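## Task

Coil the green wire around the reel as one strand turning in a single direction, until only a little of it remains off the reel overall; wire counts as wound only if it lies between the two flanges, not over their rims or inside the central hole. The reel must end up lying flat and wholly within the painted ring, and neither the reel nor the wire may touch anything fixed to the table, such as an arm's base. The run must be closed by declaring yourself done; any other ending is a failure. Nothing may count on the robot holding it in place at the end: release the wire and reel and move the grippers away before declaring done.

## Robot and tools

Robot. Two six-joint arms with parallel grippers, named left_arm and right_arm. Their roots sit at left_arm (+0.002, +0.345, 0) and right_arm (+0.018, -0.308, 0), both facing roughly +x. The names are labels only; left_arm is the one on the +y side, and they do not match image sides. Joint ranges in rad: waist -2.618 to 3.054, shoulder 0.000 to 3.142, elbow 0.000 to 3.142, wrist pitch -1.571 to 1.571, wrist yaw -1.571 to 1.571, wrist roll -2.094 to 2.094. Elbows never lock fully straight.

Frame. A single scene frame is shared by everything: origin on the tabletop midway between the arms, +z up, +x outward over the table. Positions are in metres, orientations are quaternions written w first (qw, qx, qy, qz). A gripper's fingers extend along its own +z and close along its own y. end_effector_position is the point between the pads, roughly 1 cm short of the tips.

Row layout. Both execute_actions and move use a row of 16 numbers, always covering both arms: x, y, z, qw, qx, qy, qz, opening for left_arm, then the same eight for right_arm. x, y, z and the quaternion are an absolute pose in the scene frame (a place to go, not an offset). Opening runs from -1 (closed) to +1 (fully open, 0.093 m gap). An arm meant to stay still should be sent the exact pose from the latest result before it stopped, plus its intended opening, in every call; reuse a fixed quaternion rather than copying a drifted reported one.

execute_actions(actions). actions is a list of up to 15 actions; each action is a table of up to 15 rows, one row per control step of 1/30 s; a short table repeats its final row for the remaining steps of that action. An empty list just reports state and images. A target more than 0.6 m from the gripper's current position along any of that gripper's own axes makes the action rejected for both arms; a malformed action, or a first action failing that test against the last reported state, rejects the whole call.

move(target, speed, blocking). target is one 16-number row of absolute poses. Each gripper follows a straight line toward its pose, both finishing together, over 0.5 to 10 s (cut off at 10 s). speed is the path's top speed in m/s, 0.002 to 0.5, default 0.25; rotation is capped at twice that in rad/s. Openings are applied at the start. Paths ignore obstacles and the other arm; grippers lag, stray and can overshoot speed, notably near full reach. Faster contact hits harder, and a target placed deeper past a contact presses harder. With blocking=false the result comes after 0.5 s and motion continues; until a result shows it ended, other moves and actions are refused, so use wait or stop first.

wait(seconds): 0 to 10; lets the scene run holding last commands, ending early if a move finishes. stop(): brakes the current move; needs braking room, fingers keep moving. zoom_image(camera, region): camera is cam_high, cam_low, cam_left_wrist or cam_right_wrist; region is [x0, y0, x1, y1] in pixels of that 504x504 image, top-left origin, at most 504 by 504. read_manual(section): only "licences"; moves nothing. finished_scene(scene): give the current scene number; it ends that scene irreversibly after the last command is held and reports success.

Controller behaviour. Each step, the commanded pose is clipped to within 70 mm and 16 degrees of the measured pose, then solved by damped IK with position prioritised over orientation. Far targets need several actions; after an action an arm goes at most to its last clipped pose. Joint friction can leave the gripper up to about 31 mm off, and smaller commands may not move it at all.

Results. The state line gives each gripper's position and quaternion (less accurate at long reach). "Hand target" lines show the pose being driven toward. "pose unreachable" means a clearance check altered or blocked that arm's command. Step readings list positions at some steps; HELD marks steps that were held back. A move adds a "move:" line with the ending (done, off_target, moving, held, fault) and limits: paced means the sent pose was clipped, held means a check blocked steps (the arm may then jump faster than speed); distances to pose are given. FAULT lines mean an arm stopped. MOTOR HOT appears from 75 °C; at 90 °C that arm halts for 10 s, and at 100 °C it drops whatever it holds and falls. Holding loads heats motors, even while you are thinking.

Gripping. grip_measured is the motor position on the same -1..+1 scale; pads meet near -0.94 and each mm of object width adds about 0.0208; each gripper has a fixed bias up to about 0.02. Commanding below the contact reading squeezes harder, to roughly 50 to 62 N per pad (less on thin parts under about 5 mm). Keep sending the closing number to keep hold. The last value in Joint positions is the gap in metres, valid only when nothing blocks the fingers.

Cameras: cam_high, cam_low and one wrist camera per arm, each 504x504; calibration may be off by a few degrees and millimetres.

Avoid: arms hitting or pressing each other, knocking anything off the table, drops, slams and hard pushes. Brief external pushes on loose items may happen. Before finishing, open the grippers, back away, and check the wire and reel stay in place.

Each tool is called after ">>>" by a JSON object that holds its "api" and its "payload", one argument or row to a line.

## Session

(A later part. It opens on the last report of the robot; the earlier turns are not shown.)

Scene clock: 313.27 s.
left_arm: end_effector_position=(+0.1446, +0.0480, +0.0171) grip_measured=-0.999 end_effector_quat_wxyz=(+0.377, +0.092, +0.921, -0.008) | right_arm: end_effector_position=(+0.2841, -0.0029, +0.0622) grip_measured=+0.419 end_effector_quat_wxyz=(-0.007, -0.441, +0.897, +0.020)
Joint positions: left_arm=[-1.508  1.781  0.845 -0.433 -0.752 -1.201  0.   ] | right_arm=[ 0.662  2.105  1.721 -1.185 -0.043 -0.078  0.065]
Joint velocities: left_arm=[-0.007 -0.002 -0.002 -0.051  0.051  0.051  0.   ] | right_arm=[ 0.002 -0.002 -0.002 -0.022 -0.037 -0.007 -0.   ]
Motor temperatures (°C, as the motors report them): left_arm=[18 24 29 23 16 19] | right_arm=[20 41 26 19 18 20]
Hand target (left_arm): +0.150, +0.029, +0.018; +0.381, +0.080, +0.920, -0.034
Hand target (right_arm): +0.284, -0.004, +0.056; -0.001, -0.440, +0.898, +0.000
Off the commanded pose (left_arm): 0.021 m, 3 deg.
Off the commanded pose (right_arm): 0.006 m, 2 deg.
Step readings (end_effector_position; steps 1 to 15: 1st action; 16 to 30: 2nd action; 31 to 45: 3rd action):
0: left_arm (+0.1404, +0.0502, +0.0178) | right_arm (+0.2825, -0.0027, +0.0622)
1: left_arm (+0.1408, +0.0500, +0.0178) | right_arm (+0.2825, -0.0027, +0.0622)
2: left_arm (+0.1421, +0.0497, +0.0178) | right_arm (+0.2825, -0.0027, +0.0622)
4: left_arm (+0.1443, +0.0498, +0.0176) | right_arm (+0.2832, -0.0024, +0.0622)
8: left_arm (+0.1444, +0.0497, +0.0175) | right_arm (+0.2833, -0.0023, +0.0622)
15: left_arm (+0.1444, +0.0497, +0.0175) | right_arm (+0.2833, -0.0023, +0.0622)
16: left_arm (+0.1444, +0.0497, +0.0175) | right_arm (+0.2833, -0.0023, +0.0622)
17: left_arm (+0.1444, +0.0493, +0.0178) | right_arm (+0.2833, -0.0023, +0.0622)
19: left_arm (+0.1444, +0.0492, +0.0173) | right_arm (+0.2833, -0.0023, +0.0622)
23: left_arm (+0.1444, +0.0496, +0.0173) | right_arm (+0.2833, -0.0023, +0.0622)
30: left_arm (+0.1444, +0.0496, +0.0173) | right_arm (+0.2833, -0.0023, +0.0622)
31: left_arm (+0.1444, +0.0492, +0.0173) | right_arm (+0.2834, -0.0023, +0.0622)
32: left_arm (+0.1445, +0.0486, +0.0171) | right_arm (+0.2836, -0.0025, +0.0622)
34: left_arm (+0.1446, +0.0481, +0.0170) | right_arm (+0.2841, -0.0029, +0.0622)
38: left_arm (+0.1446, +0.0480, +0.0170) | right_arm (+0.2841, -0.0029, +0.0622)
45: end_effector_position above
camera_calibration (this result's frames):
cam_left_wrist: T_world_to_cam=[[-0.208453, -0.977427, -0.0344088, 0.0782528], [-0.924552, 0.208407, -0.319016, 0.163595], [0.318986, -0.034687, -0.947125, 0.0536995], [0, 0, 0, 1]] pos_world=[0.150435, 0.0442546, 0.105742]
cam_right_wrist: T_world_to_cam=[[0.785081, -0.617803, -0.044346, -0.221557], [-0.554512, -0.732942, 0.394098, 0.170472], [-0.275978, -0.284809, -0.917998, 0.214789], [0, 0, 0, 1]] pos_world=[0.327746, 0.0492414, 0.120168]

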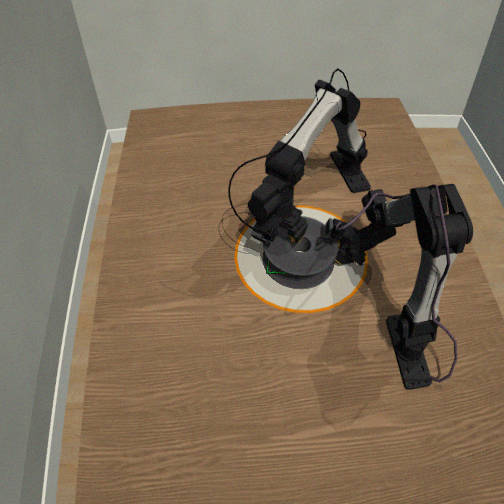

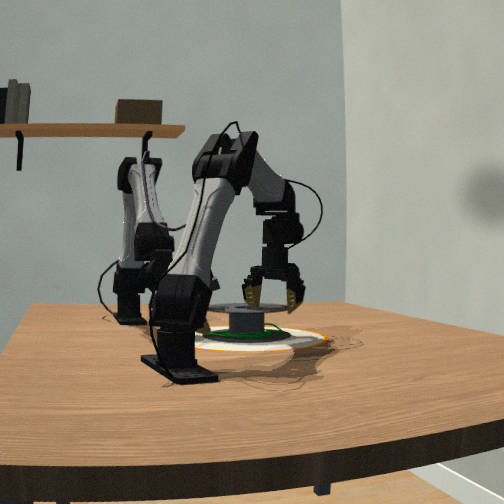

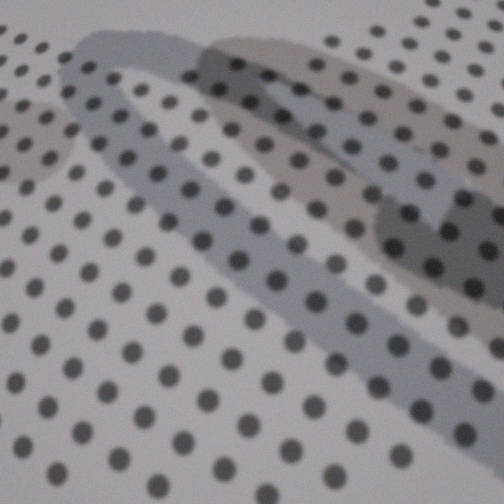

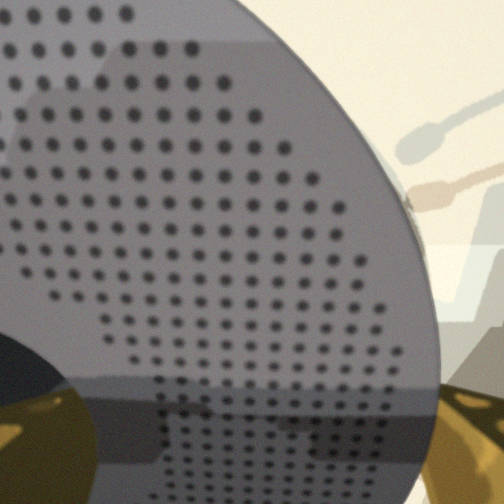

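>>> {"api": "execute_actions", "payload": {
  "actions": [
    [[0.140,0.048,0.018,0.381,0.0805,0.920,-0.0334,-1.0,0.284,-0.004,0.056,0,-0.44,0.898,0,0.28],[0.130,0.050,0.02,0.381,0.0805,0.920,-0.0334,-1.0,0.284,-0.004,0.056,0,-0.44,0.898,0,0.28],[0.115,0.053,0.024,0.381,0.0805,0.920,-0.0334,-1.0,0.284,-0.004,0.056,0,-0.44,0.898,0,0.28]],
    [[0.095,0.057,0.032,0.381,0.0805,0.920,-0.0334,-1.0,0.284,-0.004,0.056,0,-0.44,0.898,0,0.28],[0.08,0.062,0.045,0.381,0.0805,0.920,-0.0334,-1.0,0.284,-0.004,0.056,0,-0.44,0.898,0,0.28]],
    [[0.075,0.064,0.05,0.381,0.0805,0.920,-0.0334,-1.0,0.284,-0.004,0.056,0,-0.44,0.898,0,0.28]]
  ]
}}

Scene clock: 315.33 s.
left_arm: end_effector_position=(+0.0765, +0.0693, +0.0384) grip_measured=-0.999 end_effector_quat_wxyz=(+0.376, +0.085, +0.923, -0.020) | right_arm: end_effector_position=(+0.2838, -0.0026, +0.0625) grip_measured=+0.419 end_effector_quat_wxyz=(-0.007, -0.440, +0.898, +0.021)
Joint positions: left_arm=[-1.759  1.703  0.864 -0.749 -0.772 -1.556  0.   ] | right_arm=[ 0.663  2.104  1.721 -1.185 -0.045 -0.074  0.065]
Joint velocities: left_arm=[ 0.007 -0.002  0.007 -0.125 -0.037 -0.022  0.   ] | right_arm=[-0.022  0.007  0.007 -0.051 -0.051  0.022  0.   ]
Motor temperatures (°C, as the motors report them): left_arm=[18 24 29 23 17 19] | right_arm=[20 42 26 19 18 20]
Hand target (left_arm): +0.075, +0.064, +0.050; +0.381, +0.080, +0.920, -0.033
Hand target (right_arm): +0.284, -0.004, +0.056; -0.001, -0.440, +0.898, +0.000
Off the commanded pose (left_arm): 0.013 m, 2 deg.
Off the commanded pose (right_arm): 0.007 m, 3 deg.
Step readings (end_effector_position; steps 1 to 15: 1st action; 16 to 30: 2nd action; 31 to 45: 3rd action):
0: left_arm (+0.1446, +0.0481, +0.0170) | right_arm (+0.2841, -0.0029, +0.0622)
1: left_arm (+0.1442, +0.0489, +0.0167) | right_arm (+0.2841, -0.0029, +0.0622)
2: left_arm (+0.1423, +0.0492, +0.0170) | right_arm (+0.2841, -0.0029, +0.0625)
4: left_arm (+0.1310, +0.0493, +0.0171) | right_arm (+0.2838, -0.0026, +0.0625)
8: left_arm (+0.1142, +0.0462, +0.0180) | right_arm (+0.2838, -0.0026, +0.0625)
15: left_arm (+0.1140, +0.0494, +0.0176) | right_arm (+0.2838, -0.0026, +0.0625)
16: left_arm (+0.1124, +0.0505, +0.0180) | right_arm (+0.2838, -0.0026, +0.0625)
17: left_arm (+0.1070, +0.0524, +0.0200) | right_arm (+0.2838, -0.0026, +0.0625)
19: left_arm (+0.0909, +0.0545, +0.0260) | right_arm (+0.2838, -0.0026, +0.0625)
23: left_arm (+0.0783, +0.0561, +0.0339) | right_arm (+0.2838, -0.0026, +0.0625)
30: left_arm (+0.0800, +0.0648, +0.0351) | right_arm (+0.2838, -0.0026, +0.0625)
31: left_arm (+0.0797, +0.0657, +0.0356) | right_arm (+0.2838, -0.0026, +0.0625)
32: left_arm (+0.0789, +0.0663, +0.0362) | right_arm (+0.2838, -0.0026, +0.0625)
34: left_arm (+0.0769, +0.0662, +0.0375) | right_arm (+0.2838, -0.0026, +0.0625)
38: left_arm (+0.0762, +0.0673, +0.0384) | right_arm (+0.2838, -0.0026, +0.0625)
45: end_effector_position above
camera_calibration (this result's frames):
cam_left_wrist: T_world_to_cam=[[-0.202806, -0.979195, -0.00680175, 0.0841756], [-0.927503, 0.194318, -0.319342, 0.104174], [0.31402, -0.0584559, -0.947615, 0.0984412], [0, 0, 0, 1]] pos_world=[0.0827808, 0.0679359, 0.127124]
cam_right_wrist: T_world_to_cam=[[0.783176, -0.620137, -0.0454545, -0.220442], [-0.556563, -0.731727, 0.393462, 0.171049], [-0.277261, -0.282852, -0.918216, 0.215455], [0, 0, 0, 1]] pos_world=[0.327582, 0.0493984, 0.120513]

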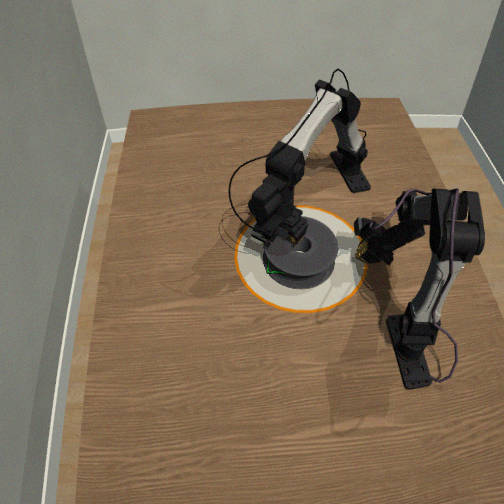

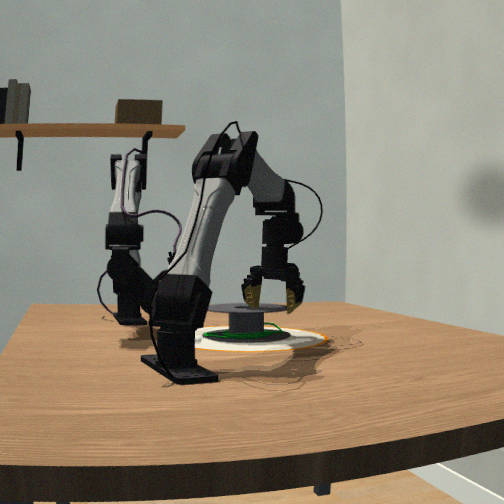

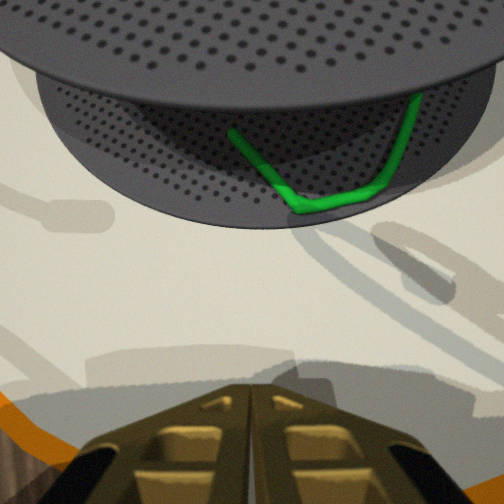

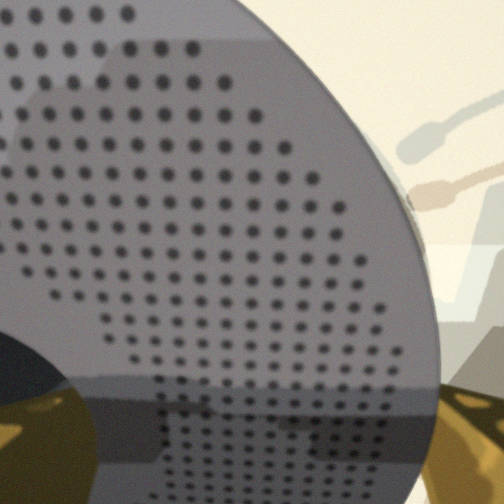

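>>> {"api": "move", "payload": {
  "target": [0.12,0.22,0.14,0.336,0.442,0.812,-0.181,-0.5,0.284,-0.004,0.056,0,-0.44,0.898,0,0.28],
  "speed": 0.35
}}

>>> {"api": "zoom_image", "payload": {
  "camera": "cam_high",
  "region": [225, 190, 385, 320]
}}

Scene clock: 318.43 s.
left_arm: end_effector_position=(+0.1214, +0.2159, +0.1354) grip_measured=-0.502 end_effector_quat_wxyz=(+0.346, +0.442, +0.808, -0.180) | right_arm: end_effector_position=(+0.2828, -0.0020, +0.0625) grip_measured=+0.419 end_effector_quat_wxyz=(-0.008, -0.439, +0.898, +0.023)
Joint positions: left_arm=[-0.524  0.385  0.529 -0.974  0.341  0.371  0.021] | right_arm=[ 0.664  2.104  1.721 -1.186 -0.048 -0.072  0.065]
Joint velocities: left_arm=[-0.012 -0.002  0.002  0.022 -0.051  0.022 -0.001] | right_arm=[-0.017 -0.002  0.012  0.022  0.007  0.007 -0.001]
Motor temperatures (°C, as the motors report them): left_arm=[18 24 29 23 16 19] | right_arm=[20 42 26 19 18 20]
Hand target (left_arm): +0.121, +0.215, +0.138; +0.339, +0.443, +0.809, -0.185
Hand target (right_arm): +0.284, -0.004, +0.056; -0.001, -0.440, +0.898, +0.000
Off the commanded pose (left_arm): 0.006 m, 1 deg.
Off the commanded pose (right_arm): 0.007 m, 3 deg.
move: off_target (right_arm); limits=paced
camera_calibration (this result's frames):
cam_left_wrist: T_world_to_cam=[[-0.856546, -0.516043, 0.00533595, 0.21528], [-0.485372, 0.80204, -0.34806, -0.0326588], [0.175334, -0.300719, -0.937457, 0.252535], [0, 0, 0, 1]] pos_world=[0.124267, 0.213229, 0.224225]
cam_right_wrist: T_world_to_cam=[[0.782072, -0.621233, -0.049318, -0.218776], [-0.556321, -0.731631, 0.393983, 0.170843], [-0.280838, -0.280686, -0.917794, 0.216377], [0, 0, 0, 1]] pos_world=[0.326909, 0.049817, 0.120491]

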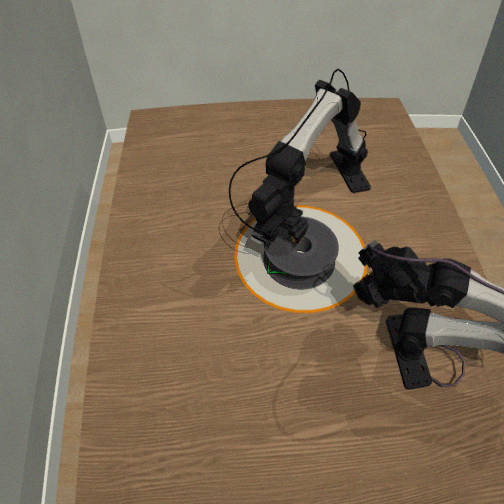

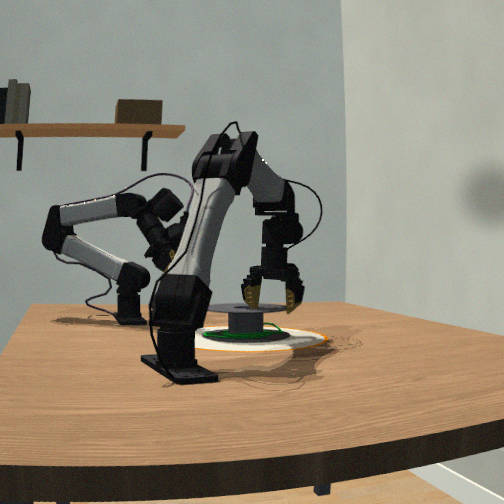

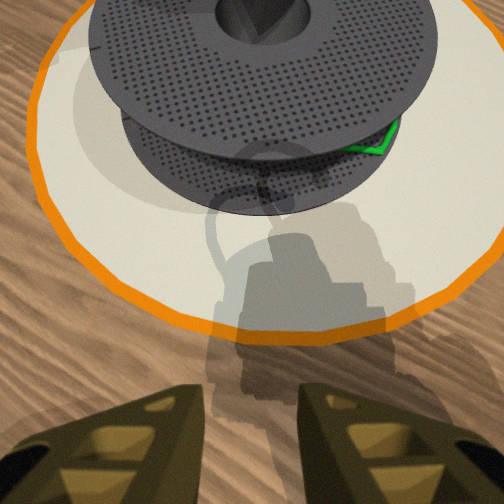

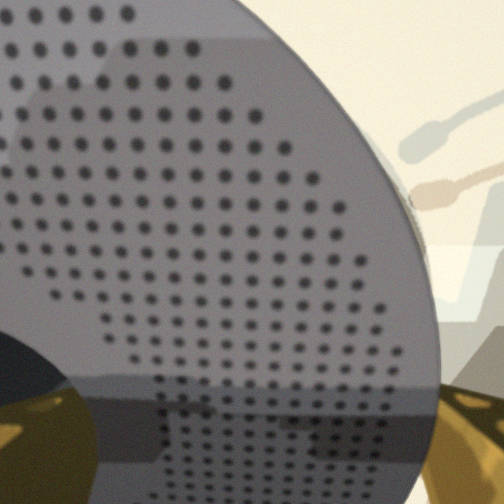

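Region (225, 190, 385, 320) of cam_high's 504x504 image, scaled by 3.150, with more detail than that image has; it fills the top 410 rows of this view, and the rest is white.

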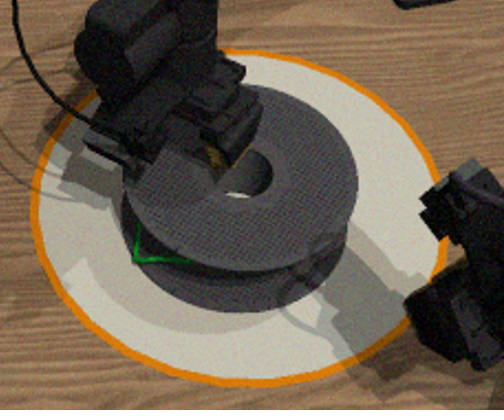

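>>> {"api": "zoom_image", "payload": {
  "camera": "cam_high",
  "region": [250, 240, 310, 300]
}}

>>> {"api": "zoom_image", "payload": {
  "camera": "cam_low",
  "region": [190, 295, 310, 355]
}}

Region (250, 240, 310, 300) of cam_high's 504x504 image, scaled by 8.400, with more detail than that image has.

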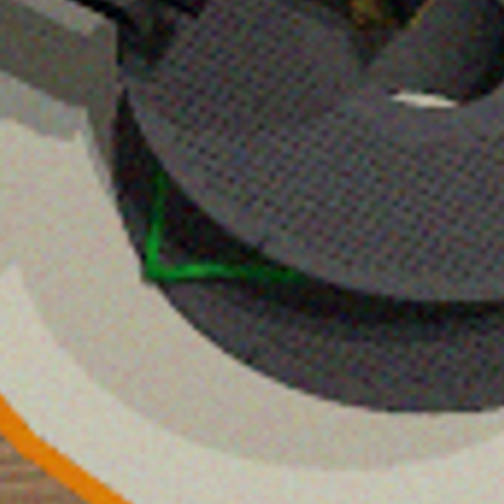

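Region (190, 295, 310, 355) of cam_low's 504x504 image, scaled by 4.200, with more detail than that image has.

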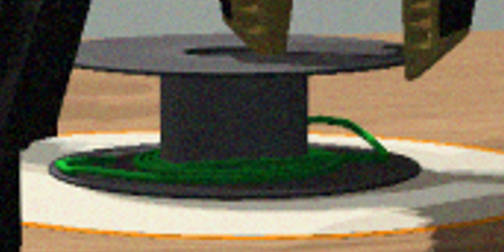

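>>> {"api": "execute_actions", "payload": {
  "actions": [
    [[0.12,0.22,0.14,0.336,0.442,0.812,-0.181,-0.5,0.283,-0.002,0.060,0,-0.44,0.898,0,0.5],[0.12,0.22,0.14,0.336,0.442,0.812,-0.181,-0.5,0.283,-0.002,0.062,0,-0.44,0.898,0,0.7],[0.12,0.22,0.14,0.336,0.442,0.812,-0.181,-0.5,0.283,-0.002,0.064,0,-0.44,0.898,0,0.8]],
    [[0.12,0.25,0.15,0.336,0.442,0.812,-0.181,-0.5,0.283,-0.002,0.08,0,-0.44,0.898,0,0.8],[0.12,0.27,0.16,0.336,0.442,0.812,-0.181,-0.5,0.283,-0.002,0.10,0,-0.44,0.898,0,0.8]],
    [[0.12,0.28,0.17,0.336,0.442,0.812,-0.181,-0.5,0.283,-0.002,0.13,0,-0.44,0.898,0,0.8]]
  ]
}}

Scene clock: 321.43 s.
left_arm: end_effector_position=(+0.1228, +0.2825, +0.1671) grip_measured=-0.502 end_effector_quat_wxyz=(+0.329, +0.433, +0.826, -0.148) | right_arm: end_effector_position=(+0.2853, -0.0012, +0.1277) grip_measured=+0.797 end_effector_quat_wxyz=(+0.002, -0.439, +0.899, +0.008)
Joint positions: left_arm=[ 0.465  0.655  0.781 -1.542  0.725  1.398  0.021] | right_arm=[ 0.676  2.102  1.977 -1.436 -0.013 -0.059  0.083]
Joint velocities: left_arm=[ 0.002 -0.002  0.012 -0.139  0.051  0.256 -0.   ] | right_arm=[ 0.002 -0.002 -0.037 -0.081 -0.037  0.007 -0.001]
Motor temperatures (°C, as the motors report them): left_arm=[18 24 30 23 16 19] | right_arm=[20 42 26 19 18 20]
Hand target (left_arm): +0.121, +0.279, +0.171; +0.329, +0.439, +0.820, -0.163
Hand target (right_arm): +0.283, -0.002, +0.130; +0.000, -0.440, +0.898, +0.000
Off the commanded pose (left_arm): 0.005 m, 4 deg.
Off the commanded pose (right_arm): 0.003 m, 1 deg.
joint sent to its limit (left arm) — the command would take joint 4 (wrist pitch) past its lower limit, so that joint was sent only as far as its limit.
Step readings (end_effector_position; steps 1 to 15: 1st action; 16 to 30: 2nd action; 31 to 45: 3rd action):
0: left_arm (+0.1211, +0.2156, +0.1354) | right_arm (+0.2828, -0.0020, +0.0625)
1: left_arm (+0.1210, +0.2163, +0.1356) | right_arm (+0.2828, -0.0019, +0.0625)
2: left_arm (+0.1215, +0.2178, +0.1363) | right_arm (+0.2827, -0.0019, +0.0625)
4: left_arm (+0.1224, +0.2195, +0.1379) | right_arm (+0.2829, -0.0023, +0.0624)
8: left_arm (+0.1220, +0.2202, +0.1382) | right_arm (+0.2827, -0.0021, +0.0623)
15: left_arm (+0.1208, +0.2204, +0.1374) | right_arm (+0.2835, -0.0028, +0.0623)
16: left_arm (+0.1210, +0.2238, +0.1385) | right_arm (+0.2834, -0.0031, +0.0639)
17: left_arm (+0.1248, +0.2341, +0.1414) | right_arm (+0.2832, -0.0033, +0.0685)
19: left_arm (+0.1339, +0.2540, +0.1545) | right_arm (+0.2859, -0.0003, +0.0814)
23: left_arm (+0.1379, +0.2731, +0.1690) | right_arm (+0.2902, +0.0045, +0.0967)
30: left_arm (+0.1319, +0.2789, +0.1583) | right_arm (+0.2857, -0.0008, +0.0970)
31: left_arm (+0.1305, +0.2802, +0.1585) | right_arm (+0.2851, -0.0015, +0.1004)
32: left_arm (+0.1300, +0.2826, +0.1608) | right_arm (+0.2855, -0.0010, +0.1055)
34: left_arm (+0.1317, +0.2868, +0.1665) | right_arm (+0.2884, +0.0024, +0.1180)
38: left_arm (+0.1297, +0.2885, +0.1672) | right_arm (+0.2899, +0.0040, +0.1278)
45: end_effector_position above
camera_calibration (this result's frames):
cam_left_wrist: T_world_to_cam=[[-0.831345, -0.55547, -0.0178616, 0.262623], [-0.527939, 0.799366, -0.286869, -0.0786198], [0.173625, -0.229058, -0.957803, 0.285416], [0, 0, 0, 1]] pos_world=[0.127269, 0.274102, 0.255509]
cam_right_wrist: T_world_to_cam=[[0.782233, -0.622838, -0.0135631, -0.221629], [-0.569637, -0.723893, 0.389219, 0.15158], [-0.252239, -0.296734, -0.921045, 0.269378], [0, 0, 0, 1]] pos_world=[0.327659, 0.0516224, 0.186105]

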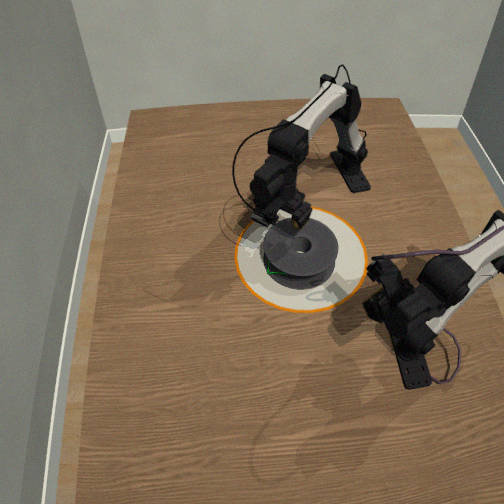

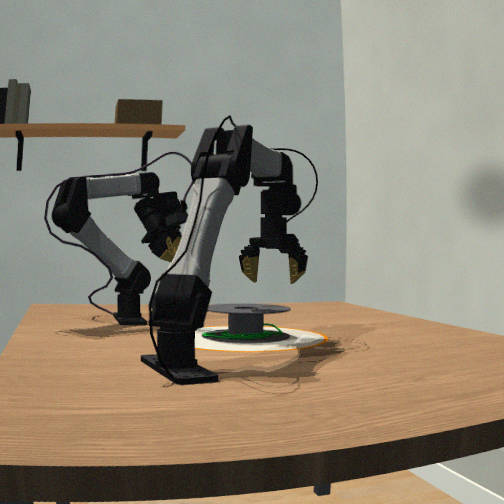

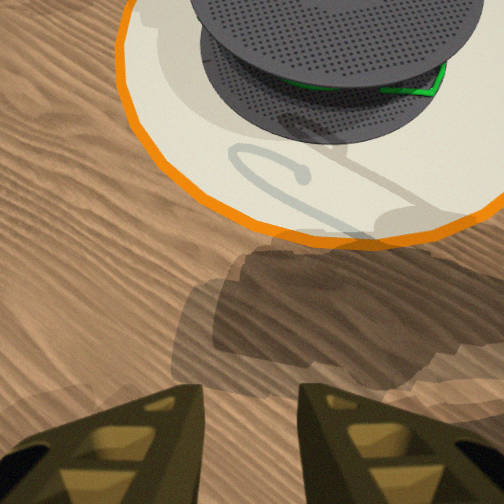

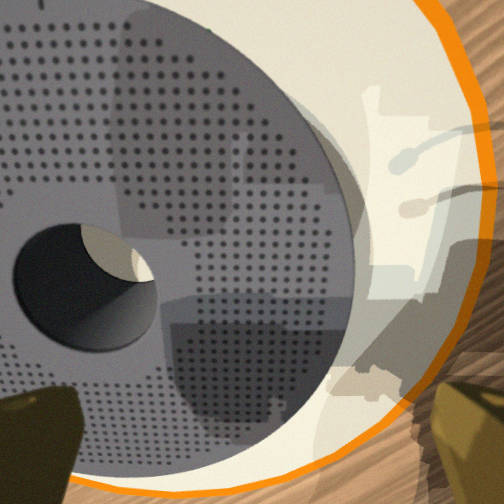

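>>> {"api": "move", "payload": {
  "target": [0.20,0.30,0.18,0,0.707,0.707,0,-0.5,0.20,-0.25,0.18,0,-0.44,0.898,0,0.8],
  "speed": 0.35
}}

Scene clock: 323.80 s.
left_arm: end_effector_position=(+0.1974, +0.2996, +0.1788) grip_measured=-0.502 end_effector_quat_wxyz=(+0.008, +0.701, +0.713, -0.003) | right_arm: end_effector_position=(+0.2093, -0.2437, +0.1878) grip_measured=+0.797 end_effector_quat_wxyz=(+0.014, -0.441, +0.898, +0.005)
Joint positions: left_arm=[-0.243  1.306  1.277 -1.531  0.013  1.339  0.021] | right_arm=[ 0.14   1.305  1.313 -1.553 -0.013 -0.599  0.083]
Joint velocities: left_arm=[-0.012 -0.007 -0.002 -0.022 -0.007  0.022 -0.002] | right_arm=[ 0.007 -0.007  0.012  0.022  0.007  0.051  0.001]
Motor temperatures (°C, as the motors report them): left_arm=[18 24 30 23 16 19] | right_arm=[20 42 26 19 18 20]
Hand target (left_arm): +0.198, +0.300, +0.180; -0.002, +0.706, +0.708, -0.001
Hand target (right_arm): +0.201, -0.247, +0.184; +0.001, -0.440, +0.898, +0.010
Off the commanded pose (left_arm): 0.003 m, 1 deg.
Off the commanded pose (right_arm): 0.014 m, 2 deg.
move: off_target (right_arm)
camera_calibration (this result's frames):
cam_left_wrist: T_world_to_cam=[[-0.999527, -0.0071343, 0.0299278, 0.194677], [0.00600675, 0.908772, 0.417249, -0.313665], [-0.0301743, 0.417232, -0.908299, 0.125331], [0, 0, 0, 1]] pos_world=[0.20025, 0.234147, 0.238888]
cam_right_wrist: T_world_to_cam=[[0.784688, -0.619888, 0.00195848, -0.315142], [-0.575926, -0.727864, 0.372187, -0.0871489], [-0.229289, -0.293179, -0.928156, 0.231023], [0, 0, 0, 1]] pos_world=[0.250068, -0.191054, 0.247479]

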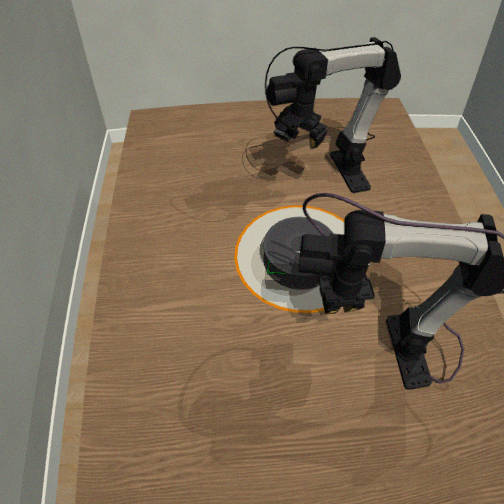

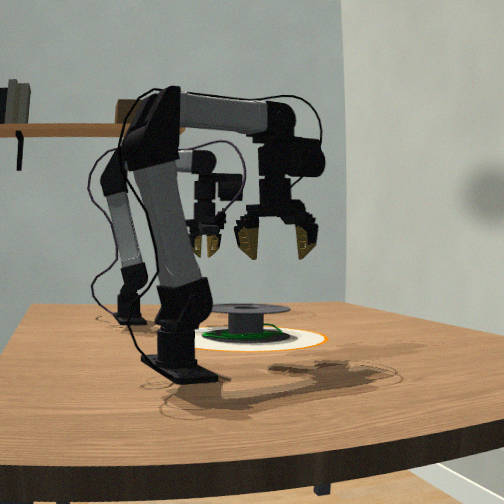

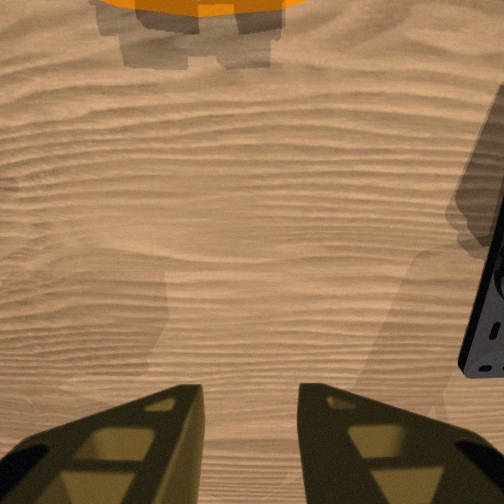

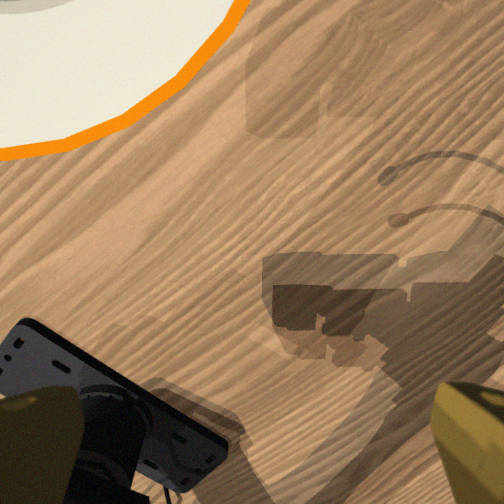

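Both arms are clear, the reel is lying flat inside the ring, and both wire ends are between the flanges.

>>> {"api": "finished_scene", "payload": {
  "scene": 2
}}

The scene is finished: the task was done.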